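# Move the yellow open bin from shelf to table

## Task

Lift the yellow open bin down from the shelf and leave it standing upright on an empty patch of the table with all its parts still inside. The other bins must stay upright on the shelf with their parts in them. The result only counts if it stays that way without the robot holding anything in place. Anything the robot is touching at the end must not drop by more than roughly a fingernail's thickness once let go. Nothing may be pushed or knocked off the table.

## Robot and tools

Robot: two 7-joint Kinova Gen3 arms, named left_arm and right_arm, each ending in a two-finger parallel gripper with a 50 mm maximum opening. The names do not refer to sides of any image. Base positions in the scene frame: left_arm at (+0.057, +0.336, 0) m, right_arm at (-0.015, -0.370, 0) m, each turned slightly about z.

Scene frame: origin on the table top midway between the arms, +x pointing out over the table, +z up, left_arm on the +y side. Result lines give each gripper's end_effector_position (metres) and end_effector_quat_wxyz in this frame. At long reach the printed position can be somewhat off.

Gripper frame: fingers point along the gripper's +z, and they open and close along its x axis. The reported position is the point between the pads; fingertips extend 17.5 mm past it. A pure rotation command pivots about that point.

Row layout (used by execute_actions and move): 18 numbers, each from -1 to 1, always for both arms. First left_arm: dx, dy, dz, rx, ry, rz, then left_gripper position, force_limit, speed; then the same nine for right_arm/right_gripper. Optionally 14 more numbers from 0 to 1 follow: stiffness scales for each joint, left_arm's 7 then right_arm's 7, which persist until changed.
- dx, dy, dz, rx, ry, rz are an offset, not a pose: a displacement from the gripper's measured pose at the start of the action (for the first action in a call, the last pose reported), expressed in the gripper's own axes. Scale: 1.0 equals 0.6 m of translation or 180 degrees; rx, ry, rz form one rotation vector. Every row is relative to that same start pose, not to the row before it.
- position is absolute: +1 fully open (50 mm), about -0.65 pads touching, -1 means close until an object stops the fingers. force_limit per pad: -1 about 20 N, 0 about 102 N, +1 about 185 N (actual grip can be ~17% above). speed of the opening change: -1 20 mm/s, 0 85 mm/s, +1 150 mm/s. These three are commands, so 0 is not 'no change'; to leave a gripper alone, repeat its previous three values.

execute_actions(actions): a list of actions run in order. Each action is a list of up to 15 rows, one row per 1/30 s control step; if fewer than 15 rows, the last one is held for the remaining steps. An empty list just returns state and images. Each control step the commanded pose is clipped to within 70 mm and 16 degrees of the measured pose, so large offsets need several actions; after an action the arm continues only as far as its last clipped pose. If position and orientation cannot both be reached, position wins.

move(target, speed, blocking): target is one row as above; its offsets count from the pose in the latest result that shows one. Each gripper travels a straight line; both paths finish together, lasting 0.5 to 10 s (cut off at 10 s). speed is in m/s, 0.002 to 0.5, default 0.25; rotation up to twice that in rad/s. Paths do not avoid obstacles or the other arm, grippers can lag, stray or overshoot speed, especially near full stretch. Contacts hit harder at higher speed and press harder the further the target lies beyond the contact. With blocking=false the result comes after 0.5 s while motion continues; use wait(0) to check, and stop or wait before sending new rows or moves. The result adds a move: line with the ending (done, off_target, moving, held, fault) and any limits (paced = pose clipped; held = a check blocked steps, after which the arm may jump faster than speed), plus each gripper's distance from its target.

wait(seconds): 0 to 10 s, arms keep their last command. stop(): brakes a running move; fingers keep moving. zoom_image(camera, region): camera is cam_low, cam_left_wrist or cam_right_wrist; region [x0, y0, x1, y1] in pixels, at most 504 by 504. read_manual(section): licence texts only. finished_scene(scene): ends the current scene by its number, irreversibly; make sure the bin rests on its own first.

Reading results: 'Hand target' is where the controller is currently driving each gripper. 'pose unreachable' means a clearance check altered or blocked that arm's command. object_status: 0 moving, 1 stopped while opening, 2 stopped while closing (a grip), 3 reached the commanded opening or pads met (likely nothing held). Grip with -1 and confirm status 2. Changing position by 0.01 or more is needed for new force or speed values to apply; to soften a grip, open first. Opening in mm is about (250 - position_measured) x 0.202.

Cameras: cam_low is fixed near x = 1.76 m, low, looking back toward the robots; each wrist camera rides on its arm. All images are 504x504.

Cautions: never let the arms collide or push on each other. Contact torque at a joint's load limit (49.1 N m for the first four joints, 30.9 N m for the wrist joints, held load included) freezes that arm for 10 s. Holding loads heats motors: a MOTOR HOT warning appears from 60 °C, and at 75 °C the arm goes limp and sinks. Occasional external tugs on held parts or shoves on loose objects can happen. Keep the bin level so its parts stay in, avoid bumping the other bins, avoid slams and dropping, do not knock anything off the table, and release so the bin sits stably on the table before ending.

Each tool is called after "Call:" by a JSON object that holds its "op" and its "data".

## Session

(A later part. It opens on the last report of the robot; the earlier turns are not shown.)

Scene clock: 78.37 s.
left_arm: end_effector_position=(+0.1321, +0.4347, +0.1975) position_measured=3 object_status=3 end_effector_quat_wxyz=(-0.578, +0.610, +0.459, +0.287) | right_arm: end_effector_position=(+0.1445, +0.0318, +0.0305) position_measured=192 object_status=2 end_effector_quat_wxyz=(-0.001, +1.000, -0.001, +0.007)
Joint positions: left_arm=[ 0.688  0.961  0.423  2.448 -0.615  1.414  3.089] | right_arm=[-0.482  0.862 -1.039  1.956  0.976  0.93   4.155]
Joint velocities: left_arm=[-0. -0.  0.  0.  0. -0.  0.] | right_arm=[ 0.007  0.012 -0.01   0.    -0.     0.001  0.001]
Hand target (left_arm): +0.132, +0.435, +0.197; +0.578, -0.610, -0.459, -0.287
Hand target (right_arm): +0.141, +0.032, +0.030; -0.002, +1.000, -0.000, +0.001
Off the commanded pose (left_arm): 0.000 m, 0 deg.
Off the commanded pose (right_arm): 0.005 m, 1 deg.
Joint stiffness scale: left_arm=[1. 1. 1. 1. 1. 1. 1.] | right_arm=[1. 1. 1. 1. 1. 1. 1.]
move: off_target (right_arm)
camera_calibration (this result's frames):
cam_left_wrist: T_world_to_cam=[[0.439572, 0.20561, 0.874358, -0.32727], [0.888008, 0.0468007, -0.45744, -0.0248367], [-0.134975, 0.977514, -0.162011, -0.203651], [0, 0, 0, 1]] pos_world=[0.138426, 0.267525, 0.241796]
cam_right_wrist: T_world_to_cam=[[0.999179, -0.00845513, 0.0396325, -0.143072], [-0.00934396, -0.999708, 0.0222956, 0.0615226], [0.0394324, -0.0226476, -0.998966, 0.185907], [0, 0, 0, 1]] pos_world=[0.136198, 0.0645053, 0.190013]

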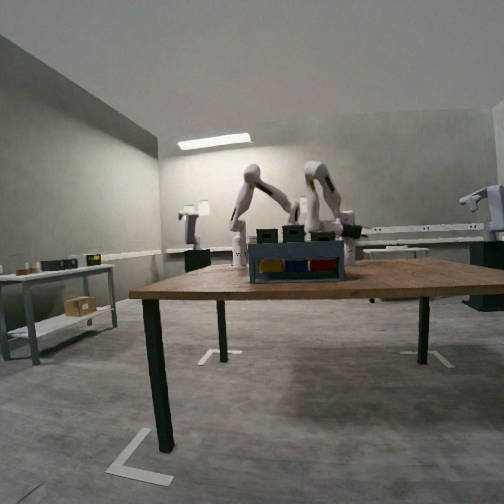

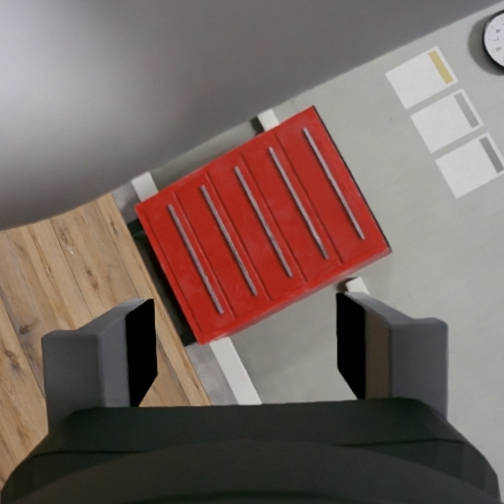

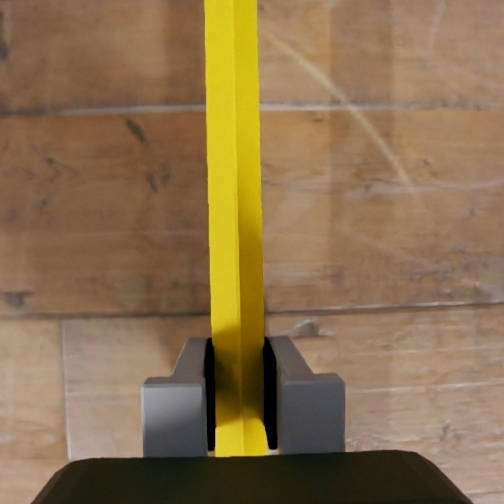

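Call:
{"op": "move", "data": {"target": [0,0,0,0,0,0,1,0,0, 0,0,0.014,0,0,0,-1,0,0.5], "speed": 0.04}}

Call:
{"op": "execute_actions", "data": {"actions": [[[0,0,0,0,0,0,1,0,0, 0,0,0,0,0,0,1,0,0.5]],[[0,0,0,0,0,0,1,0,0, 0,0,0,0,0,0,1,0,0.5]]]}}

Scene clock: 79.57 s.
left_arm: end_effector_position=(+0.1321, +0.4347, +0.1975) position_measured=3 object_status=3 end_effector_quat_wxyz=(-0.578, +0.610, +0.459, +0.287) | right_arm: end_effector_position=(+0.1447, +0.0303, +0.0240) position_measured=192 object_status=2 end_effector_quat_wxyz=(+0.001, +1.000, -0.002, +0.007)
Joint positions: left_arm=[ 0.688  0.961  0.423  2.448 -0.615  1.414  3.089] | right_arm=[-0.487  0.874 -1.03   1.959  0.989  0.926  4.145]
Joint velocities: left_arm=[-0.001  0.001 -0.     0.    -0.     0.     0.   ] | right_arm=[-0.     0.006 -0.     0.     0.003  0.001 -0.003]
Hand target (left_arm): +0.132, +0.435, +0.197; +0.578, -0.610, -0.459, -0.287
Hand target (right_arm): +0.145, +0.032, +0.022; -0.001, +1.000, -0.001, +0.007
Off the commanded pose (left_arm): 0.000 m, 0 deg.
Off the commanded pose (right_arm): 0.002 m, 0 deg.
Joint stiffness scale: left_arm=[1. 1. 1. 1. 1. 1. 1.] | right_arm=[1. 1. 1. 1. 1. 1. 1.]
move: done
camera_calibration (this result's frames):
cam_left_wrist: T_world_to_cam=[[0.439572, 0.20561, 0.874358, -0.32727], [0.888008, 0.0468008, -0.45744, -0.0248368], [-0.134975, 0.977514, -0.162011, -0.203651], [0, 0, 0, 1]] pos_world=[0.138426, 0.267525, 0.241796]
cam_right_wrist: T_world_to_cam=[[0.999204, -0.00970702, 0.0386933, -0.142954], [-0.0107758, -0.999563, 0.0275095, 0.0602762], [0.0384094, -0.0279045, -0.998872, 0.179746], [0, 0, 0, 1]] pos_world=[0.136586, 0.063878, 0.183417]

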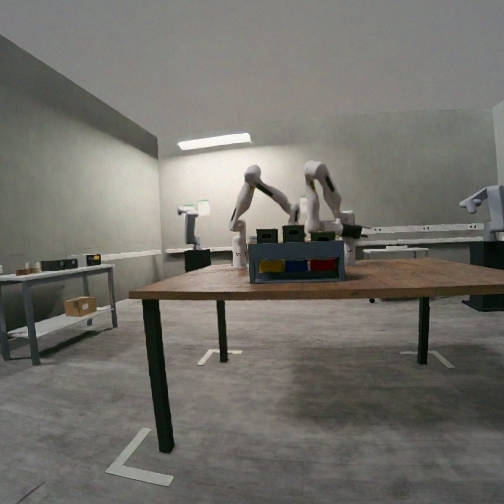

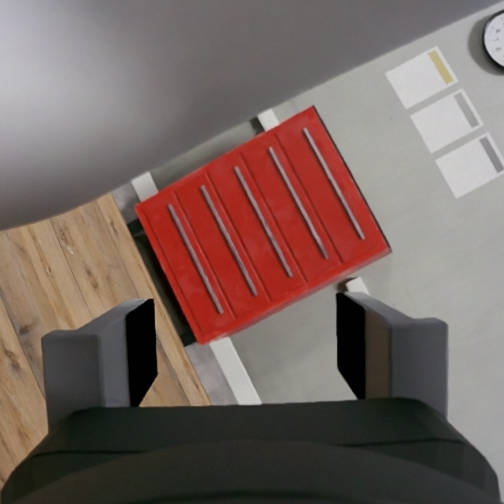

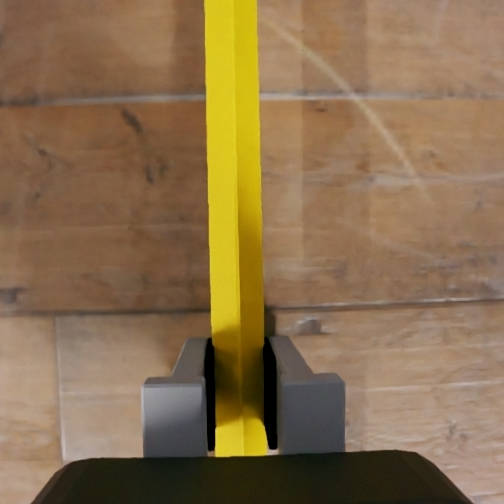

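Scene clock: 80.57 s.
left_arm: end_effector_position=(+0.1321, +0.4347, +0.1975) position_measured=3 object_status=3 end_effector_quat_wxyz=(-0.578, +0.610, +0.459, +0.287) | right_arm: end_effector_position=(+0.1447, +0.0303, +0.0240) position_measured=3 object_status=3 end_effector_quat_wxyz=(+0.001, +1.000, -0.002, +0.007)
Joint positions: left_arm=[ 0.688  0.961  0.423  2.448 -0.615  1.414  3.089] | right_arm=[-0.487  0.875 -1.03   1.959  0.989  0.926  4.145]
Joint velocities: left_arm=[-0.     0.001  0.    -0.    -0.001 -0.     0.   ] | right_arm=[ 0.001 -0.     0.    -0.001  0.    -0.001 -0.   ]
Hand target (left_arm): +0.132, +0.435, +0.197; +0.578, -0.610, -0.459, -0.287
Hand target (right_arm): +0.145, +0.030, +0.024; +0.001, +1.000, -0.002, +0.007
Off the commanded pose (left_arm): 0.000 m, 0 deg.
Off the commanded pose (right_arm): 0.000 m, 0 deg.
Joint stiffness scale: left_arm=[1. 1. 1. 1. 1. 1. 1.] | right_arm=[1. 1. 1. 1. 1. 1. 1.]
camera_calibration (this result's frames):
cam_left_wrist: T_world_to_cam=[[0.439571, 0.20561, 0.874358, -0.32727], [0.888008, 0.0468008, -0.457439, -0.0248369], [-0.134975, 0.977514, -0.162011, -0.203651], [0, 0, 0, 1]] pos_world=[0.138426, 0.267525, 0.241796]
cam_right_wrist: T_world_to_cam=[[0.999205, -0.00970298, 0.0386731, -0.142945], [-0.0107718, -0.999563, 0.0275245, 0.0602729], [0.0383892, -0.0279192, -0.998873, 0.179737], [0, 0, 0, 1]] pos_world=[0.136581, 0.0638776, 0.183404]

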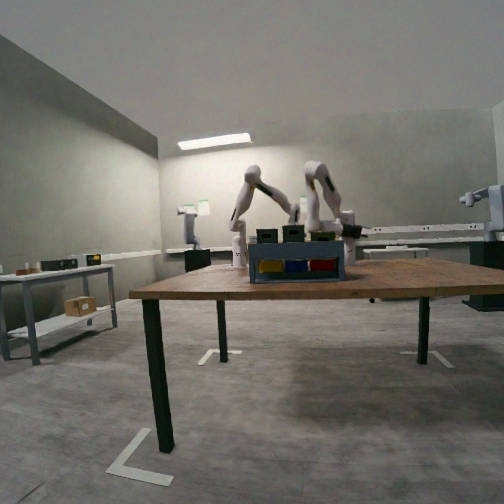

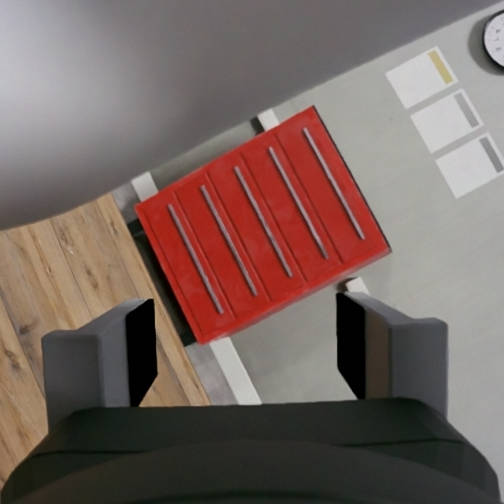

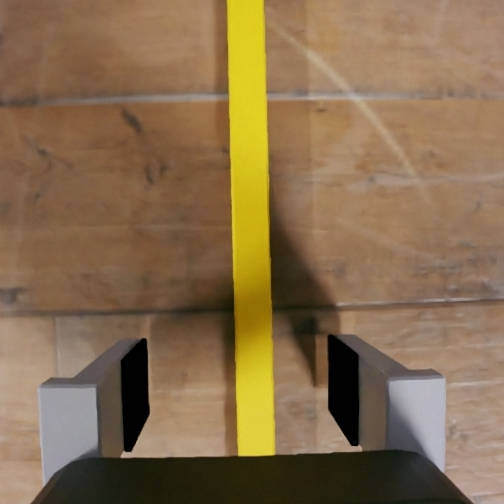

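Call:
{"op": "move", "data": {"target": [0,0,0,0,0,0,1,0,0, 0,0,-0.07,0,0,0,1,0,0.5], "speed": 0.3}}

Scene clock: 89.40 s.
left_arm: end_effector_position=(+0.1321, +0.4347, +0.1975) position_measured=3 object_status=3 end_effector_quat_wxyz=(-0.578, +0.610, +0.459, +0.287) | right_arm: end_effector_position=(+0.1447, +0.0322, +0.0640) position_measured=3 object_status=3 end_effector_quat_wxyz=(-0.001, +1.000, -0.002, +0.008)
Joint positions: left_arm=[ 0.688  0.961  0.423  2.448 -0.615  1.414  3.089] | right_arm=[-0.448  0.807 -1.099  1.929  0.897  0.994  4.213]
Joint velocities: left_arm=[ 0.001  0.     0.     0.    -0.001  0.     0.   ] | right_arm=[ 0.004 -0.004 -0.001 -0.    -0.001  0.     0.001]
Hand target (left_arm): +0.132, +0.435, +0.197; +0.578, -0.610, -0.459, -0.287
Hand target (right_arm): +0.144, +0.031, +0.066; +0.001, +1.000, -0.002, +0.007
Off the commanded pose (left_arm): 0.000 m, 0 deg.
Off the commanded pose (right_arm): 0.003 m, 0 deg.
Joint stiffness scale: left_arm=[1. 1. 1. 1. 1. 1. 1.] | right_arm=[1. 1. 1. 1. 1. 1. 1.]
move: done
camera_calibration (this result's frames):
cam_left_wrist: T_world_to_cam=[[0.439571, 0.20561, 0.874358, -0.32727], [0.888008, 0.0468008, -0.457439, -0.0248369], [-0.134975, 0.977514, -0.162011, -0.203651], [0, 0, 0, 1]] pos_world=[0.138426, 0.267525, 0.241796]
cam_right_wrist: T_world_to_cam=[[0.999105, -0.00939424, 0.0412425, -0.144714], [-0.0103173, -0.9997, 0.0222251, 0.0613621], [0.0410213, -0.0226307, -0.998902, 0.219154], [0, 0, 0, 1]] pos_world=[0.136228, 0.0649438, 0.223518]

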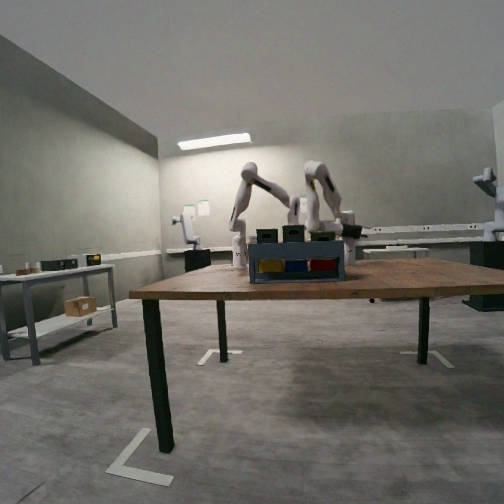

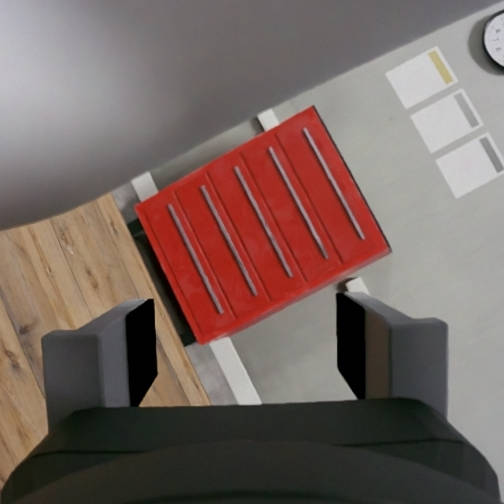

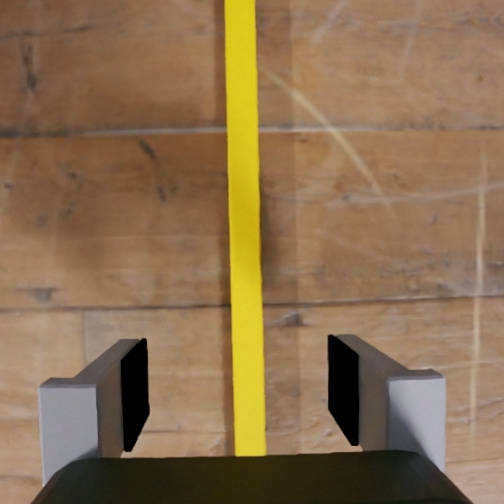

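Call:
{"op": "move", "data": {"target": [0,0,0,0,0,0,1,0,0, 0.3928,0.187,-0.037,0,0.245,0,1,0,0.5], "speed": 0.35}}

Scene clock: 91.67 s.
left_arm: end_effector_position=(+0.1321, +0.4347, +0.1975) position_measured=3 object_status=3 end_effector_quat_wxyz=(-0.578, +0.610, +0.459, +0.287) | right_arm: end_effector_position=(+0.3759, -0.0815, +0.0883) position_measured=3 object_status=3 end_effector_quat_wxyz=(+0.001, +0.926, -0.002, +0.377)
Joint positions: left_arm=[ 0.688  0.961  0.423  2.448 -0.615  1.414  3.089] | right_arm=[-0.48   0.714 -0.736  2.297  1.751  1.137  3.614]
Joint velocities: left_arm=[-0.     0.001 -0.    -0.    -0.001 -0.     0.   ] | right_arm=[-0.002  0.005 -0.     0.001  0.001 -0.     0.   ]
Hand target (left_arm): +0.132, +0.435, +0.197; +0.578, -0.610, -0.459, -0.287
Hand target (right_arm): +0.378, -0.082, +0.089; +0.001, +0.925, -0.001, +0.381
Off the commanded pose (left_arm): 0.000 m, 0 deg.
Off the commanded pose (right_arm): 0.004 m, 1 deg.
Joint stiffness scale: left_arm=[1. 1. 1. 1. 1. 1. 1.] | right_arm=[1. 1. 1. 1. 1. 1. 1.]
move: off_target (right_arm)
camera_calibration (this result's frames):
cam_left_wrist: T_world_to_cam=[[0.439572, 0.20561, 0.874358, -0.32727], [0.888008, 0.0468009, -0.45744, -0.0248368], [-0.134975, 0.977514, -0.162011, -0.203652], [0, 0, 0, 1]] pos_world=[0.138426, 0.267525, 0.241796]
cam_right_wrist: T_world_to_cam=[[0.698222, -0.00896473, 0.715825, -0.32417], [-0.0266373, -0.999554, 0.0134642, -0.0435038], [0.715386, -0.0284686, -0.69815, -0.0490989], [0, 0, 0, 1]] pos_world=[0.260308, -0.0477883, 0.198356]

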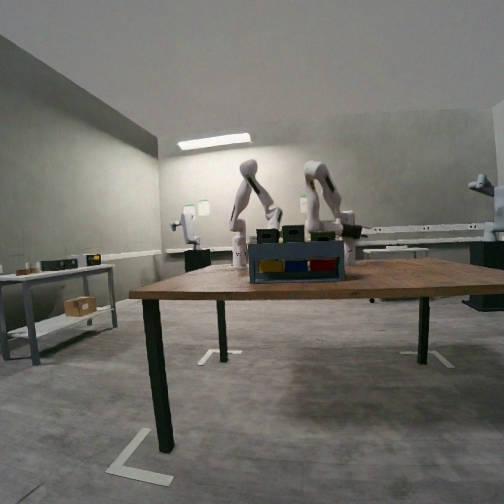

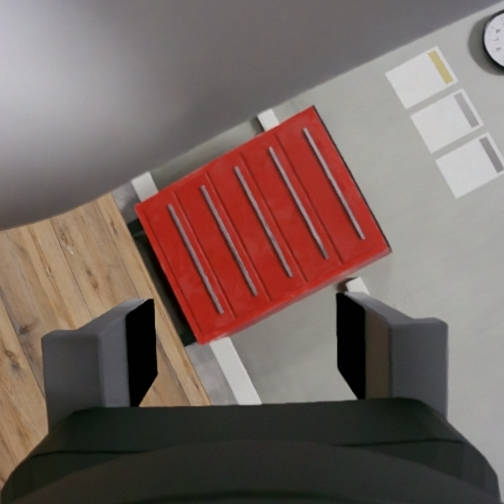

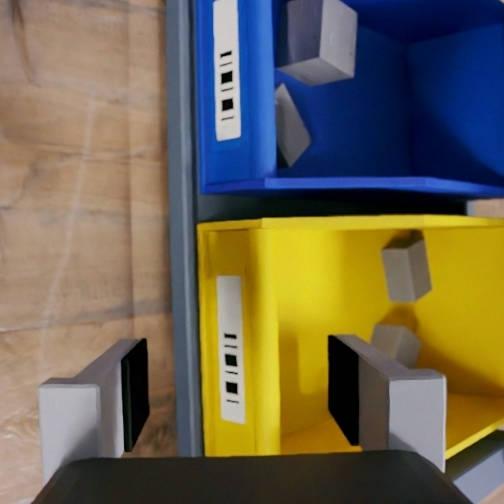

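Call:
{"op": "move", "data": {"target": [0,0,0,0,0,0,1,0,0, 0,0,0.075,0,0,0,1,0,0.5], "speed": 0.08}}

Scene clock: 93.90 s.
left_arm: end_effector_position=(+0.1321, +0.4347, +0.1975) position_measured=3 object_status=3 end_effector_quat_wxyz=(-0.578, +0.610, +0.459, +0.287) | right_arm: end_effector_position=(+0.4059, -0.0837, +0.0567) position_measured=3 object_status=3 end_effector_quat_wxyz=(+0.004, +0.926, -0.002, +0.376)
Joint positions: left_arm=[ 0.688  0.961  0.423  2.448 -0.615  1.414  3.089] | right_arm=[-0.439  0.815 -0.684  2.253  1.872  1.137  3.603]
Joint velocities: left_arm=[-0.    -0.    -0.    -0.    -0.001 -0.    -0.   ] | right_arm=[ 0.006  0.005  0.001 -0.     0.    -0.001  0.001]
Hand target (left_arm): +0.132, +0.435, +0.197; +0.578, -0.610, -0.459, -0.287
Hand target (right_arm): +0.407, -0.082, +0.056; +0.001, +0.926, -0.002, +0.376
Off the commanded pose (left_arm): 0.000 m, 0 deg.
Off the commanded pose (right_arm): 0.003 m, 0 deg.
Joint stiffness scale: left_arm=[1. 1. 1. 1. 1. 1. 1.] | right_arm=[1. 1. 1. 1. 1. 1. 1.]
move: done
camera_calibration (this result's frames):
cam_left_wrist: T_world_to_cam=[[0.439572, 0.20561, 0.874358, -0.32727], [0.888008, 0.0468005, -0.45744, -0.0248367], [-0.134974, 0.977514, -0.162011, -0.203652], [0, 0, 0, 1]] pos_world=[0.138426, 0.267525, 0.241796]
cam_right_wrist: T_world_to_cam=[[0.698637, -0.00558345, 0.715454, -0.322398], [-0.0283376, -0.999401, 0.0198721, -0.0441345], [0.714915, -0.0341577, -0.698377, -0.0929896], [0, 0, 0, 1]] pos_world=[0.290468, -0.0490844, 0.166596]

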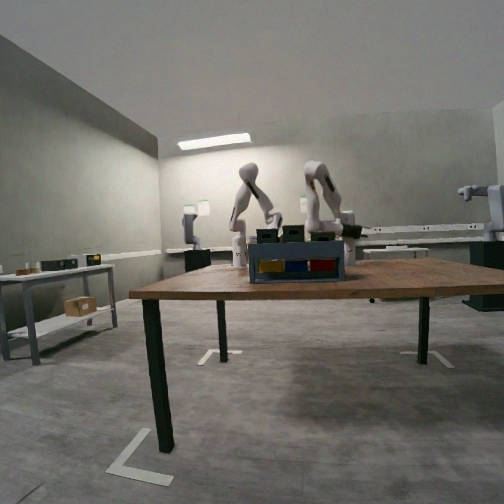

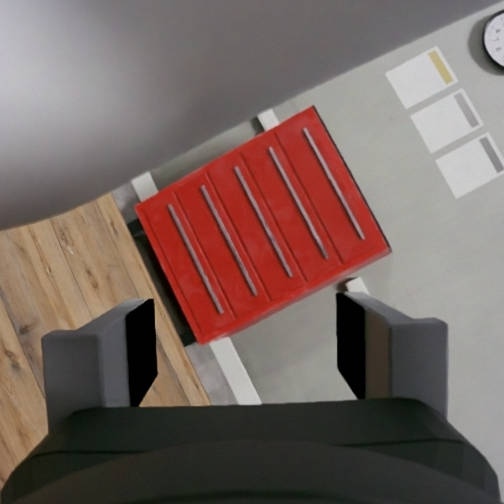

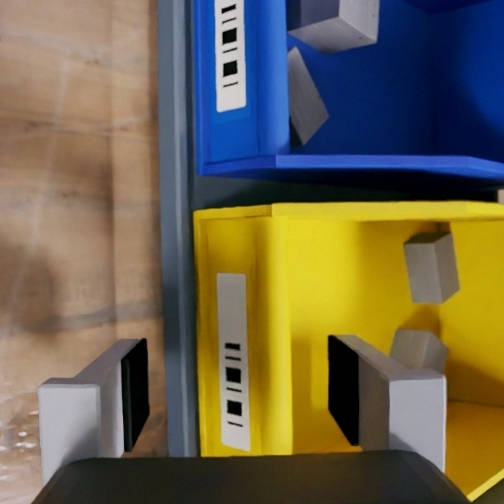

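Call:
{"op": "move", "data": {"target": [0,0,0,0,0,0,1,0,0, 0.01,0,0.02,0,0,0,1,0,0.5], "speed": 0.04}}

Scene clock: 99.43 s.
left_arm: end_effector_position=(+0.1321, +0.4347, +0.1975) position_measured=3 object_status=3 end_effector_quat_wxyz=(-0.578, +0.610, +0.459, +0.287) | right_arm: end_effector_position=(+0.4180, -0.0861, +0.0537) position_measured=3 object_status=3 end_effector_quat_wxyz=(+0.006, +0.926, -0.006, +0.378)
Joint positions: left_arm=[ 0.688  0.961  0.423  2.448 -0.615  1.414  3.089] | right_arm=[-0.414  0.83  -0.681  2.232  1.888  1.135  3.621]
Joint velocities: left_arm=[ 0.    -0.001 -0.    -0.    -0.001 -0.     0.   ] | right_arm=[ 0.004  0.004 -0.001 -0.    -0.     0.     0.001]
Hand target (left_arm): +0.132, +0.435, +0.197; +0.578, -0.610, -0.459, -0.287
Hand target (right_arm): +0.419, -0.084, +0.052; +0.004, +0.926, -0.002, +0.376
Off the commanded pose (left_arm): 0.000 m, 0 deg.
Off the commanded pose (right_arm): 0.003 m, 1 deg.
Joint stiffness scale: left_arm=[1. 1. 1. 1. 1. 1. 1.] | right_arm=[1. 1. 1. 1. 1. 1. 1.]
move: done
camera_calibration (this result's frames):
cam_left_wrist: T_world_to_cam=[[0.439572, 0.20561, 0.874358, -0.32727], [0.888008, 0.0468007, -0.45744, -0.0248368], [-0.134975, 0.977514, -0.162011, -0.203651], [0, 0, 0, 1]] pos_world=[0.138426, 0.267525, 0.241796]
cam_right_wrist: T_world_to_cam=[[0.696488, -0.0116991, 0.717473, -0.32846], [-0.0378328, -0.999075, 0.0204354, -0.0421542], [0.716571, -0.041377, -0.696286, -0.105217], [0, 0, 0, 1]] pos_world=[0.302569, -0.0503114, 0.163261]

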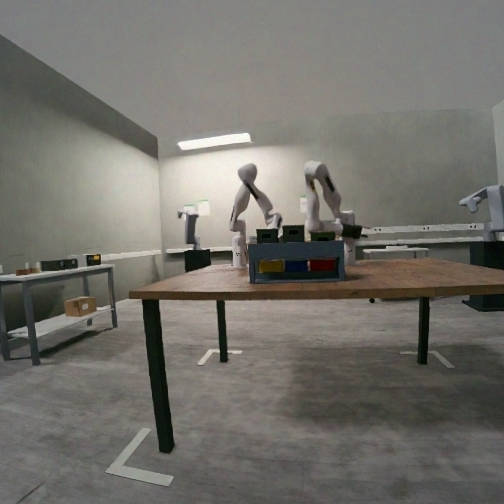

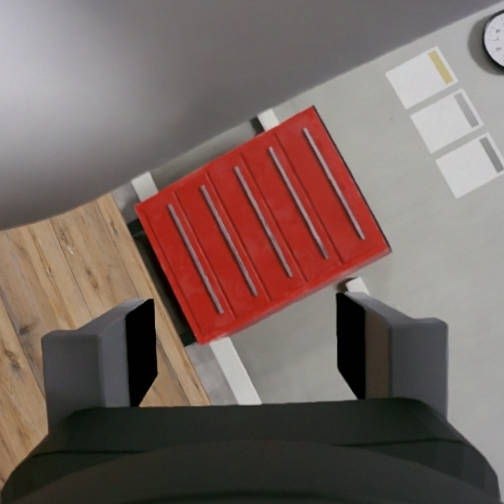

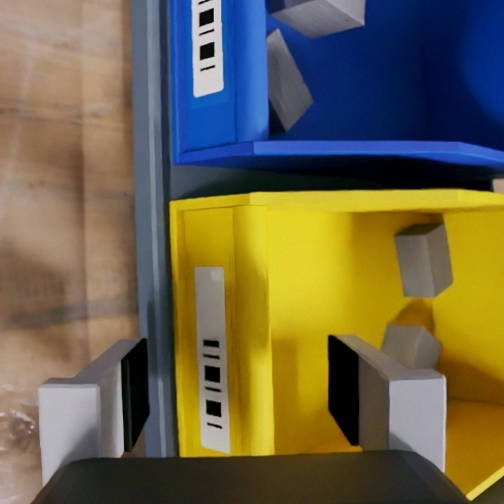

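Call:
{"op": "move", "data": {"target": [0,0,0,0,0,0,1,0,0, 0.005,0,0.022,0,0,0,1,0,0.5], "speed": 0.04}}

Scene clock: 100.60 s.
left_arm: end_effector_position=(+0.1321, +0.4347, +0.1975) position_measured=3 object_status=3 end_effector_quat_wxyz=(-0.578, +0.610, +0.459, +0.287) | right_arm: end_effector_position=(+0.4282, -0.0878, +0.0477) position_measured=3 object_status=3 end_effector_quat_wxyz=(+0.007, +0.926, -0.010, +0.378)
Joint positions: left_arm=[ 0.688  0.961  0.423  2.448 -0.615  1.414  3.089] | right_arm=[-0.396  0.852 -0.674  2.213  1.909  1.135  3.627]
Joint velocities: left_arm=[-0.     0.     0.     0.     0.001  0.     0.   ] | right_arm=[ 0.006  0.005  0.001 -0.001 -0.     0.002  0.002]
Hand target (left_arm): +0.132, +0.435, +0.197; +0.578, -0.610, -0.459, -0.287
Hand target (right_arm): +0.429, -0.086, +0.046; +0.006, +0.926, -0.006, +0.378
Off the commanded pose (left_arm): 0.000 m, 0 deg.
Off the commanded pose (right_arm): 0.002 m, 0 deg.
Joint stiffness scale: left_arm=[1. 1. 1. 1. 1. 1. 1.] | right_arm=[1. 1. 1. 1. 1. 1. 1.]
move: done
camera_calibration (this result's frames):
cam_left_wrist: T_world_to_cam=[[0.439572, 0.20561, 0.874358, -0.32727], [0.888008, 0.046801, -0.45744, -0.0248368], [-0.134975, 0.977514, -0.162011, -0.203651], [0, 0, 0, 1]] pos_world=[0.138426, 0.267525, 0.241796]
cam_right_wrist: T_world_to_cam=[[0.695398, -0.0179626, 0.7184, -0.331383], [-0.0462699, -0.998732, 0.0198165, -0.0397517], [0.717133, -0.0470206, -0.695348, -0.1176], [0, 0, 0, 1]] pos_world=[0.312939, -0.0511834, 0.15708]

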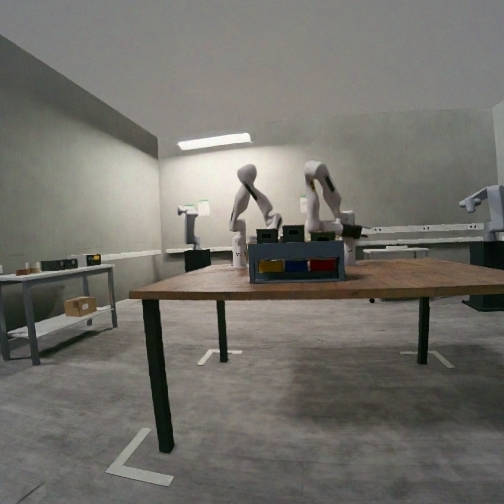

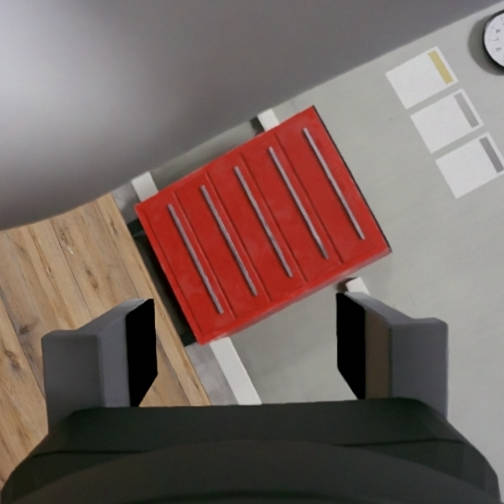

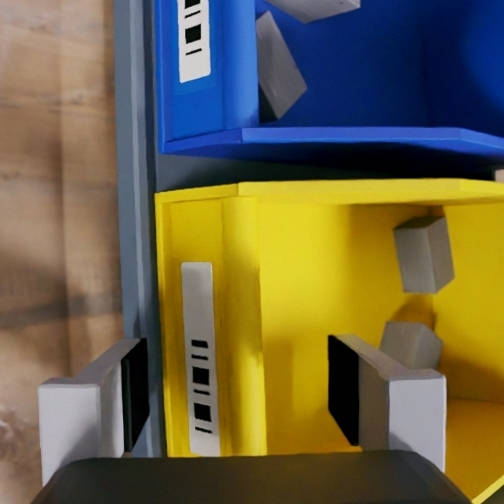

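Now gently pinch the lip.

Call:
{"op": "execute_actions", "data": {"actions": [[[0,0,0,0,0,0,1,0,0, 0,0,0,0,0,0,-1,-0.6,0.5]],[[0,0,0,0,0,0,1,0,0, 0,0,0,0,0,0,-1,-0.6,0.5]]]}}

Scene clock: 101.90 s.
left_arm: end_effector_position=(+0.1321, +0.4347, +0.1975) position_measured=3 object_status=3 end_effector_quat_wxyz=(-0.578, +0.610, +0.459, +0.287) | right_arm: end_effector_position=(+0.4292, -0.0880, +0.0487) position_measured=207 object_status=2 end_effector_quat_wxyz=(+0.007, +0.925, -0.011, +0.379)
Joint positions: left_arm=[ 0.688  0.961  0.423  2.448 -0.615  1.414  3.089] | right_arm=[-0.396  0.851 -0.674  2.212  1.909  1.137  3.627]
Joint velocities: left_arm=[ 0.    -0.     0.    -0.    -0.002  0.    -0.   ] | right_arm=[-0.001 -0.     0.    -0.    -0.     0.001  0.001]
Hand target (left_arm): +0.132, +0.435, +0.197; +0.578, -0.610, -0.459, -0.287
Hand target (right_arm): +0.429, -0.088, +0.049; +0.007, +0.925, -0.011, +0.379
Off the commanded pose (left_arm): 0.000 m, 0 deg.
Off the commanded pose (right_arm): 0.000 m, 0 deg.
Joint stiffness scale: left_arm=[1. 1. 1. 1. 1. 1. 1.] | right_arm=[1. 1. 1. 1. 1. 1. 1.]
camera_calibration (this result's frames):
cam_left_wrist: T_world_to_cam=[[0.439572, 0.20561, 0.874358, -0.32727], [0.888008, 0.0468007, -0.45744, -0.0248368], [-0.134975, 0.977514, -0.162011, -0.203651], [0, 0, 0, 1]] pos_world=[0.138426, 0.267525, 0.241796]
cam_right_wrist: T_world_to_cam=[[0.693449, -0.0193971, 0.720244, -0.332217], [-0.0477544, -0.998677, 0.0190822, -0.0391749], [0.718921, -0.0476274, -0.693458, -0.118521], [0, 0, 0, 1]] pos_world=[0.313712, -0.0512119, 0.157836]

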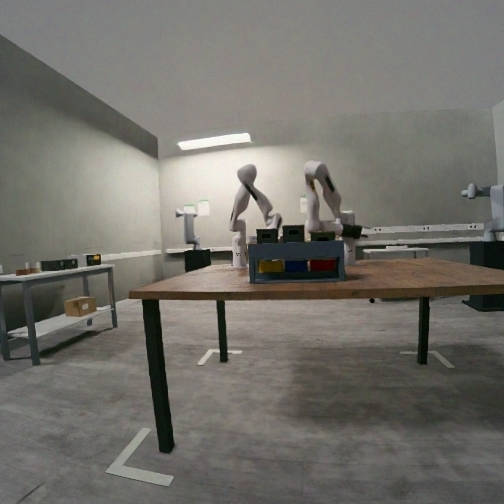

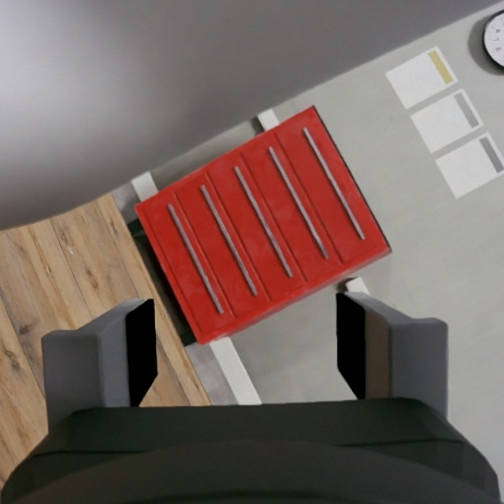

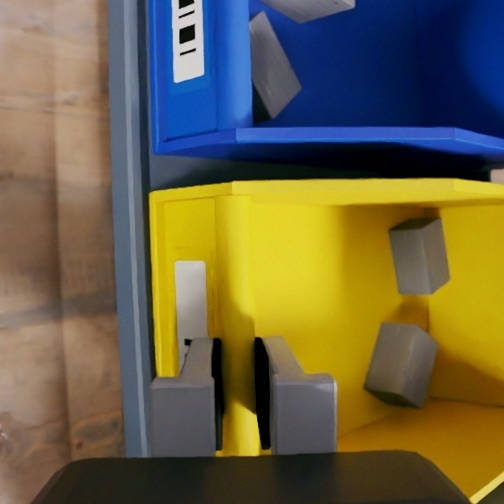

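Call:
{"op": "move", "data": {"target": [0,0,0,0,0,0,1,0,0, -0.0758,0,-0.077,0,0,0,-1,-0.6,0.5], "speed": 0.08}}

Scene clock: 103.83 s.
left_arm: end_effector_position=(+0.1321, +0.4347, +0.1975) position_measured=3 object_status=3 end_effector_quat_wxyz=(-0.578, +0.610, +0.459, +0.287) | right_arm: end_effector_position=(+0.3693, -0.0848, +0.0529) position_measured=207 object_status=2 end_effector_quat_wxyz=(+0.005, +0.923, -0.010, +0.384)
Joint positions: left_arm=[ 0.688  0.961  0.423  2.448 -0.615  1.414  3.089] | right_arm=[-0.522  0.849 -0.73   2.318  1.827  1.249  3.473]
Joint velocities: left_arm=[-0.     0.    -0.    -0.    -0.001  0.001  0.   ] | right_arm=[-0.008  0.     0.001  0.001 -0.002 -0.001 -0.002]
Hand target (left_arm): +0.132, +0.435, +0.197; +0.578, -0.610, -0.459, -0.287
Hand target (right_arm): +0.365, -0.086, +0.049; +0.008, +0.925, -0.011, +0.379
Off the commanded pose (left_arm): 0.000 m, 0 deg.
Off the commanded pose (right_arm): 0.006 m, 1 deg.
Joint stiffness scale: left_arm=[1. 1. 1. 1. 1. 1. 1.] | right_arm=[1. 1. 1. 1. 1. 1. 1.]
move: off_target (right_arm)
camera_calibration (this result's frames):
cam_left_wrist: T_world_to_cam=[[0.439571, 0.20561, 0.874358, -0.32727], [0.888008, 0.0468007, -0.45744, -0.0248368], [-0.134975, 0.977514, -0.162011, -0.203652], [0, 0, 0, 1]] pos_world=[0.138426, 0.267525, 0.241796]
cam_right_wrist: T_world_to_cam=[[0.686815, -0.0203542, 0.726547, -0.291551], [-0.0457325, -0.998837, 0.0152492, -0.0394725], [0.725392, -0.0437003, -0.686947, -0.0747755], [0, 0, 0, 1]] pos_world=[0.252678, -0.0486286, 0.161061]

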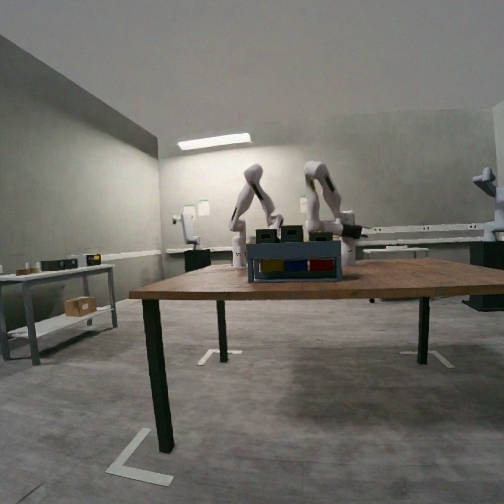

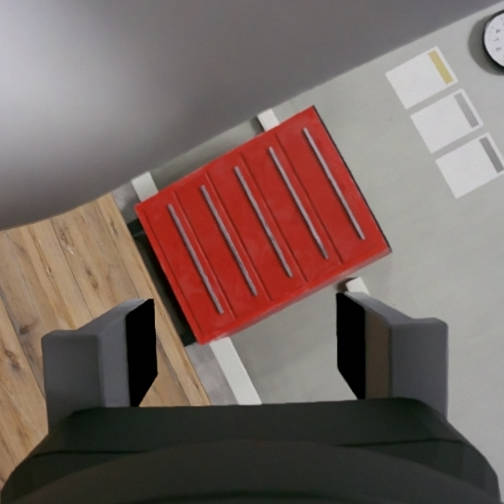

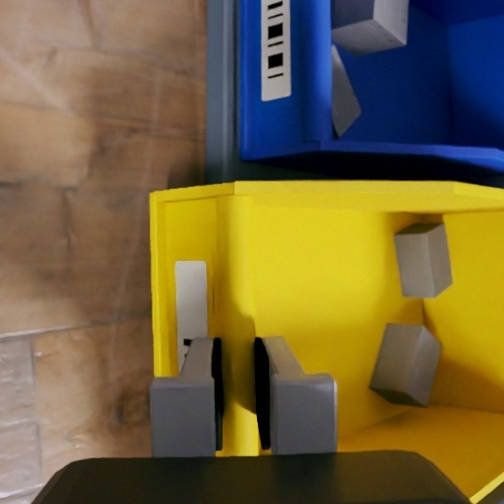

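Call:
{"op": "zoom_image", "data": {"camera": "cam_low", "region": [220, 200, 380, 300]}}

Region (220, 200, 380, 300) of cam_low's 504x504 image, scaled by 3.150, with more detail than that image has; it fills the top 315 rows of this view, and the rest is white.

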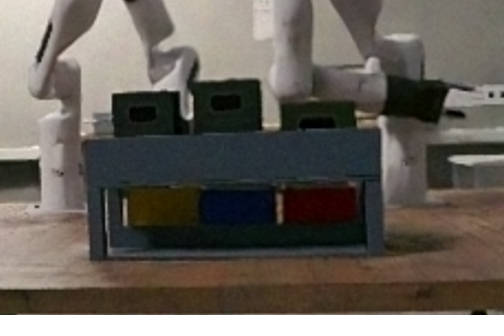

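Call:
{"op": "move", "data": {"target": [0,0,0,0,0,0,1,0,0, -0.03,0,-0.03,0,-0.245,0,1,0,0.5], "speed": 0.25}}

Scene clock: 109.23 s.
left_arm: end_effector_position=(+0.1321, +0.4347, +0.1975) position_measured=3 object_status=3 end_effector_quat_wxyz=(-0.578, +0.610, +0.459, +0.287) | right_arm: end_effector_position=(+0.3469, -0.0815, +0.0544) position_measured=3 object_status=3 end_effector_quat_wxyz=(-0.004, +1.000, -0.010, +0.017)
Joint positions: left_arm=[ 0.688  0.961  0.423  2.448 -0.615  1.414  3.089] | right_arm=[ 0.002  0.81  -0.964  1.838  0.859  0.939  4.816]
Joint velocities: left_arm=[ 0.     0.001 -0.001  0.     0.    -0.    -0.   ] | right_arm=[ 0.004  0.008  0.    -0.001 -0.001  0.004  0.001]
Hand target (left_arm): +0.132, +0.435, +0.197; +0.578, -0.610, -0.459, -0.287
Hand target (right_arm): +0.345, -0.084, +0.053; -0.001, +1.000, -0.012, +0.012
Off the commanded pose (left_arm): 0.000 m, 0 deg.
Off the commanded pose (right_arm): 0.004 m, 1 deg.
Joint stiffness scale: left_arm=[1. 1. 1. 1. 1. 1. 1.] | right_arm=[1. 1. 1. 1. 1. 1. 1.]
move: off_target (right_arm)
camera_calibration (this result's frames):
cam_left_wrist: T_world_to_cam=[[0.439572, 0.20561, 0.874358, -0.32727], [0.888008, 0.0468007, -0.45744, -0.0248368], [-0.134975, 0.977514, -0.162011, -0.203651], [0, 0, 0, 1]] pos_world=[0.138426, 0.267525, 0.241796]
cam_right_wrist: T_world_to_cam=[[0.997904, -0.0264282, 0.0590725, -0.349271], [-0.0274589, -0.999483, 0.0167053, -0.043764], [0.0586005, -0.0182923, -0.998114, 0.19296], [0, 0, 0, 1]] pos_world=[0.336029, -0.0494423, 0.21396]

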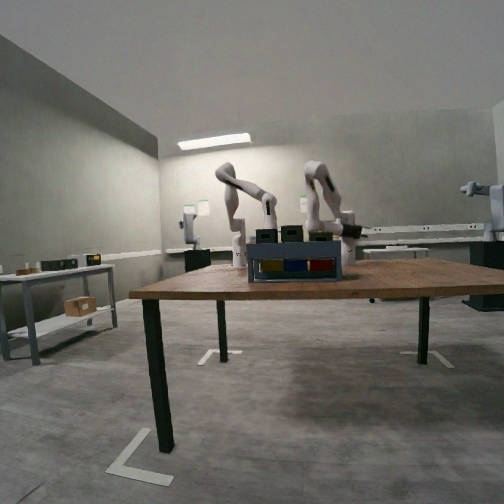

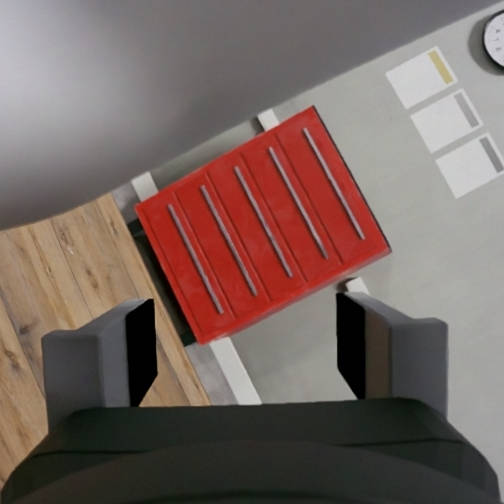

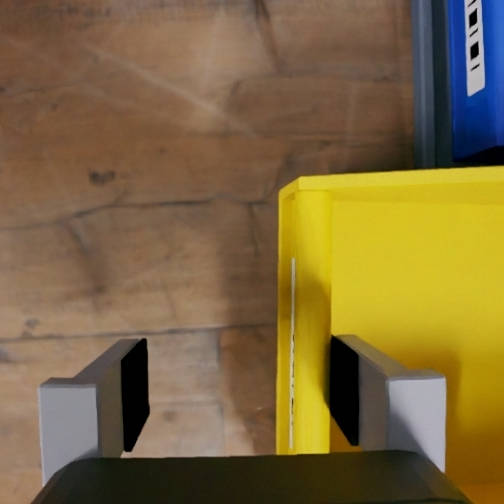

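Call:
{"op": "move", "data": {"target": [0,0,0,0,0,0,1,0,0, 0.03,0,0.027,0,0,0,1,0,0.5], "speed": 0.05}}

Call:
{"op": "execute_actions", "data": {"actions": [[[0,0,0,0,0,0,1,0,0, 0,0,0,0,0,0,-1,0.3,0.5]],[[0,0,0,0,0,0,1,0,0, 0,0,0,0,0,0,-1,0.3,0.5]]]}}

Scene clock: 110.90 s.
left_arm: end_effector_position=(+0.1321, +0.4347, +0.1975) position_measured=3 object_status=3 end_effector_quat_wxyz=(-0.578, +0.610, +0.459, +0.287) | right_arm: end_effector_position=(+0.3623, -0.0823, +0.0401) position_measured=3 object_status=3 end_effector_quat_wxyz=(-0.003, +1.000, -0.014, +0.014)
Joint positions: left_arm=[ 0.688  0.961  0.423  2.448 -0.615  1.414  3.089] | right_arm=[ 0.002  0.854 -0.942  1.8    0.879  0.94   4.833]
Joint velocities: left_arm=[ 0.     0.     0.     0.    -0.001 -0.    -0.   ] | right_arm=[-0.     0.008  0.    -0.001  0.002 -0.    -0.   ]
Hand target (left_arm): +0.132, +0.435, +0.197; +0.578, -0.610, -0.459, -0.287
Hand target (right_arm): +0.365, -0.082, +0.039; -0.004, +1.000, -0.010, +0.017
Off the commanded pose (left_arm): 0.000 m, 0 deg.
Off the commanded pose (right_arm): 0.003 m, 1 deg.
Joint stiffness scale: left_arm=[1. 1. 1. 1. 1. 1. 1.] | right_arm=[1. 1. 1. 1. 1. 1. 1.]
move: done
camera_calibration (this result's frames):
cam_left_wrist: T_world_to_cam=[[0.439572, 0.20561, 0.874358, -0.32727], [0.888008, 0.0468007, -0.45744, -0.0248368], [-0.134975, 0.977514, -0.162011, -0.203652], [0, 0, 0, 1]] pos_world=[0.138426, 0.267525, 0.241796]
cam_right_wrist: T_world_to_cam=[[0.99801, -0.0346626, 0.0526665, -0.364265], [-0.0356406, -0.999207, 0.017746, -0.0409392], [0.0520096, -0.0195877, -0.998454, 0.180081], [0, 0, 0, 1]] pos_world=[0.352716, -0.0500057, 0.199714]

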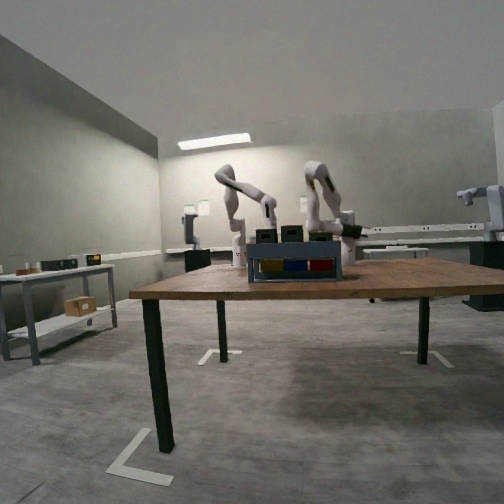

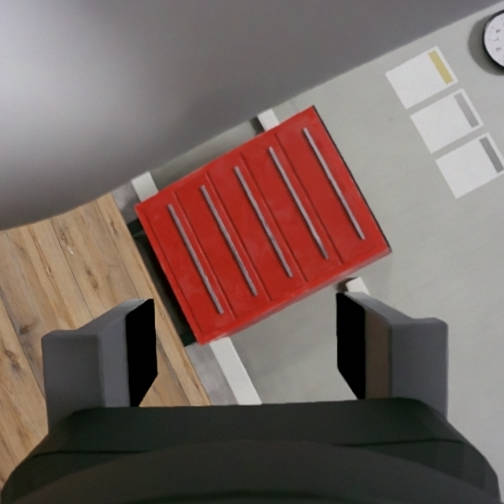

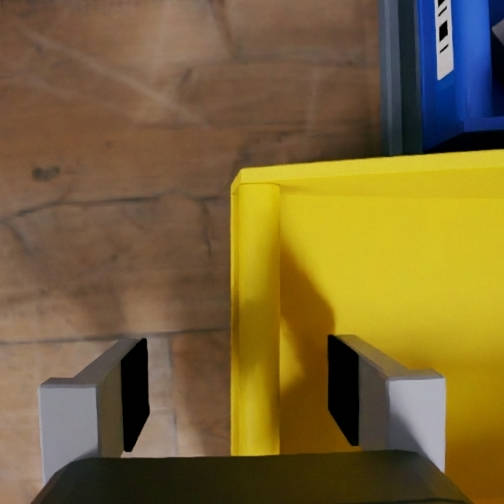

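Scene clock: 111.90 s.
left_arm: end_effector_position=(+0.1321, +0.4347, +0.1975) position_measured=3 object_status=3 end_effector_quat_wxyz=(-0.578, +0.610, +0.459, +0.287) | right_arm: end_effector_position=(+0.3622, -0.0823, +0.0401) position_measured=210 object_status=2 end_effector_quat_wxyz=(-0.003, +1.000, -0.014, +0.014)
Joint positions: left_arm=[ 0.688  0.961  0.423  2.448 -0.615  1.414  3.089] | right_arm=[ 0.002  0.854 -0.942  1.8    0.879  0.94   4.833]
Joint velocities: left_arm=[0.    0.    0.    0.001 0.002 0.    0.   ] | right_arm=[-0.003  0.     0.    -0.     0.     0.001  0.001]
Hand target (left_arm): +0.132, +0.435, +0.197; +0.578, -0.610, -0.459, -0.287
Hand target (right_arm): +0.362, -0.082, +0.040; -0.003, +1.000, -0.014, +0.014
Off the commanded pose (left_arm): 0.000 m, 0 deg.
Off the commanded pose (right_arm): 0.000 m, 0 deg.
Joint stiffness scale: left_arm=[1. 1. 1. 1. 1. 1. 1.] | right_arm=[1. 1. 1. 1. 1. 1. 1.]
camera_calibration (this result's frames):
cam_left_wrist: T_world_to_cam=[[0.439571, 0.20561, 0.874358, -0.32727], [0.888008, 0.0468009, -0.45744, -0.0248369], [-0.134975, 0.977514, -0.162011, -0.203651], [0, 0, 0, 1]] pos_world=[0.138426, 0.267525, 0.241796]
cam_right_wrist: T_world_to_cam=[[0.998013, -0.0346609, 0.0526186, -0.364255], [-0.0356382, -0.999207, 0.0177496, -0.0409396], [0.0519617, -0.0195895, -0.998457, 0.180075], [0, 0, 0, 1]] pos_world=[0.352715, -0.0500049, 0.199691]

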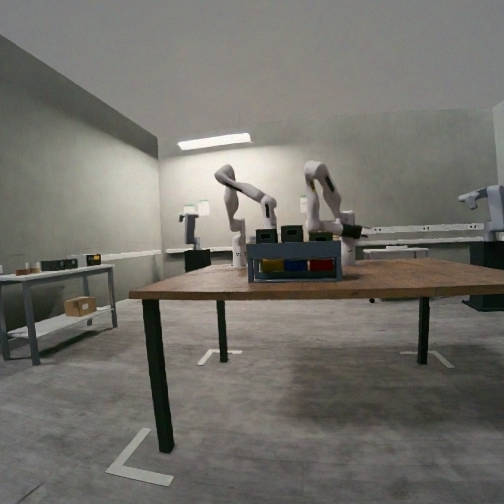

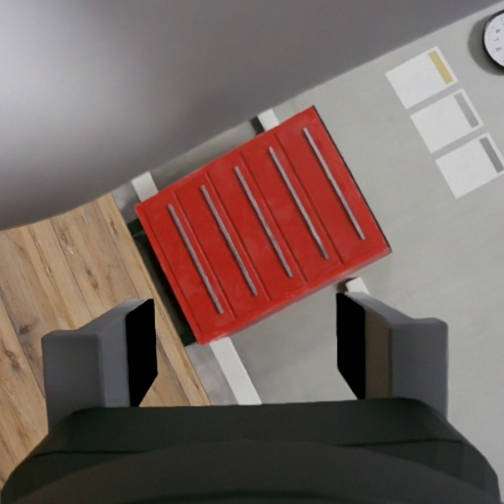

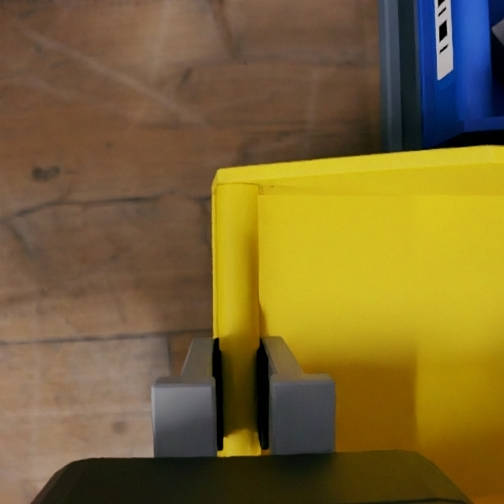

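Call:
{"op": "move", "data": {"target": [0,0,0,0,0,0,1,0,0, -0.2333,0,-0.0133,0,0,0,-1,0.3,0.5], "speed": 0.1}}

Scene clock: 114.77 s.
left_arm: end_effector_position=(+0.1321, +0.4347, +0.1975) position_measured=3 object_status=3 end_effector_quat_wxyz=(-0.578, +0.610, +0.459, +0.287) | right_arm: end_effector_position=(+0.2216, -0.0812, +0.0433) position_measured=210 object_status=2 end_effector_quat_wxyz=(+0.002, +1.000, -0.017, +0.010)
Joint positions: left_arm=[ 0.688  0.961  0.423  2.448 -0.615  1.414  3.089] | right_arm=[-0.158  0.704 -0.971  2.13   0.894  0.783  4.443]
Joint velocities: left_arm=[ 0.     0.001  0.    -0.001  0.001  0.    -0.   ] | right_arm=[-0.009 -0.005  0.     0.001  0.    -0.005  0.001]
Hand target (left_arm): +0.132, +0.435, +0.197; +0.578, -0.610, -0.459, -0.287
Hand target (right_arm): +0.222, -0.078, +0.045; -0.003, +1.000, -0.014, +0.013
Off the commanded pose (left_arm): 0.000 m, 0 deg.
Off the commanded pose (right_arm): 0.003 m, 1 deg.
Joint stiffness scale: left_arm=[1. 1. 1. 1. 1. 1. 1.] | right_arm=[1. 1. 1. 1. 1. 1. 1.]
move: done
camera_calibration (this result's frames):
cam_left_wrist: T_world_to_cam=[[0.439572, 0.20561, 0.874358, -0.32727], [0.888008, 0.0468006, -0.45744, -0.0248368], [-0.134975, 0.977514, -0.162011, -0.203652], [0, 0, 0, 1]] pos_world=[0.138426, 0.267525, 0.241796]
cam_right_wrist: T_world_to_cam=[[0.998186, -0.039988, 0.045008, -0.224137], [-0.0412624, -0.998763, 0.0277523, -0.0440696], [0.0438426, -0.0295591, -0.998601, 0.191569], [0, 0, 0, 1]] pos_world=[0.213513, -0.0473152, 0.202612]

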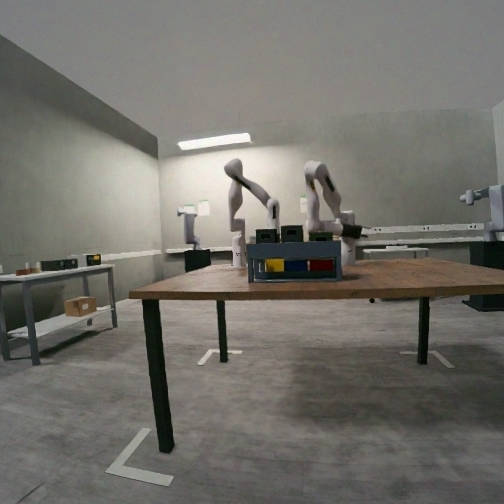

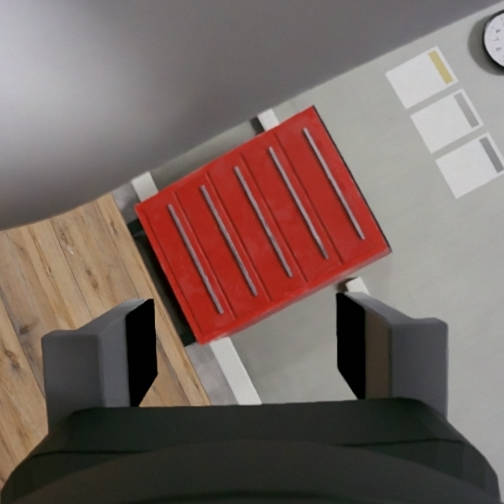

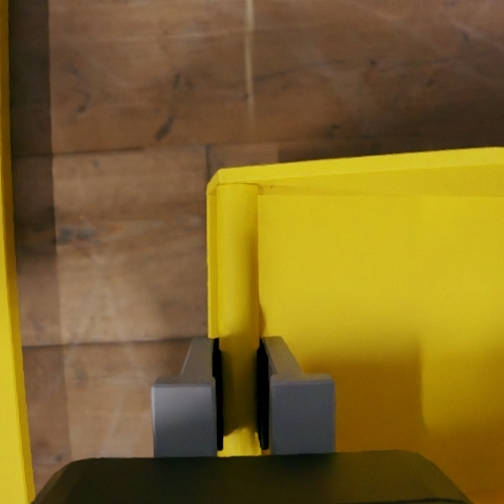

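Call:
{"op": "zoom_image", "data": {"camera": "cam_low", "region": [200, 180, 380, 300]}}

Region (200, 180, 380, 300) of cam_low's 504x504 image, scaled by 2.800, with more detail than that image has.

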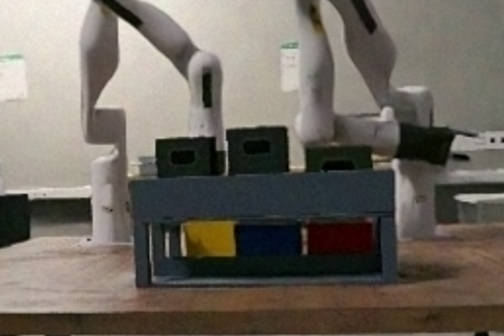

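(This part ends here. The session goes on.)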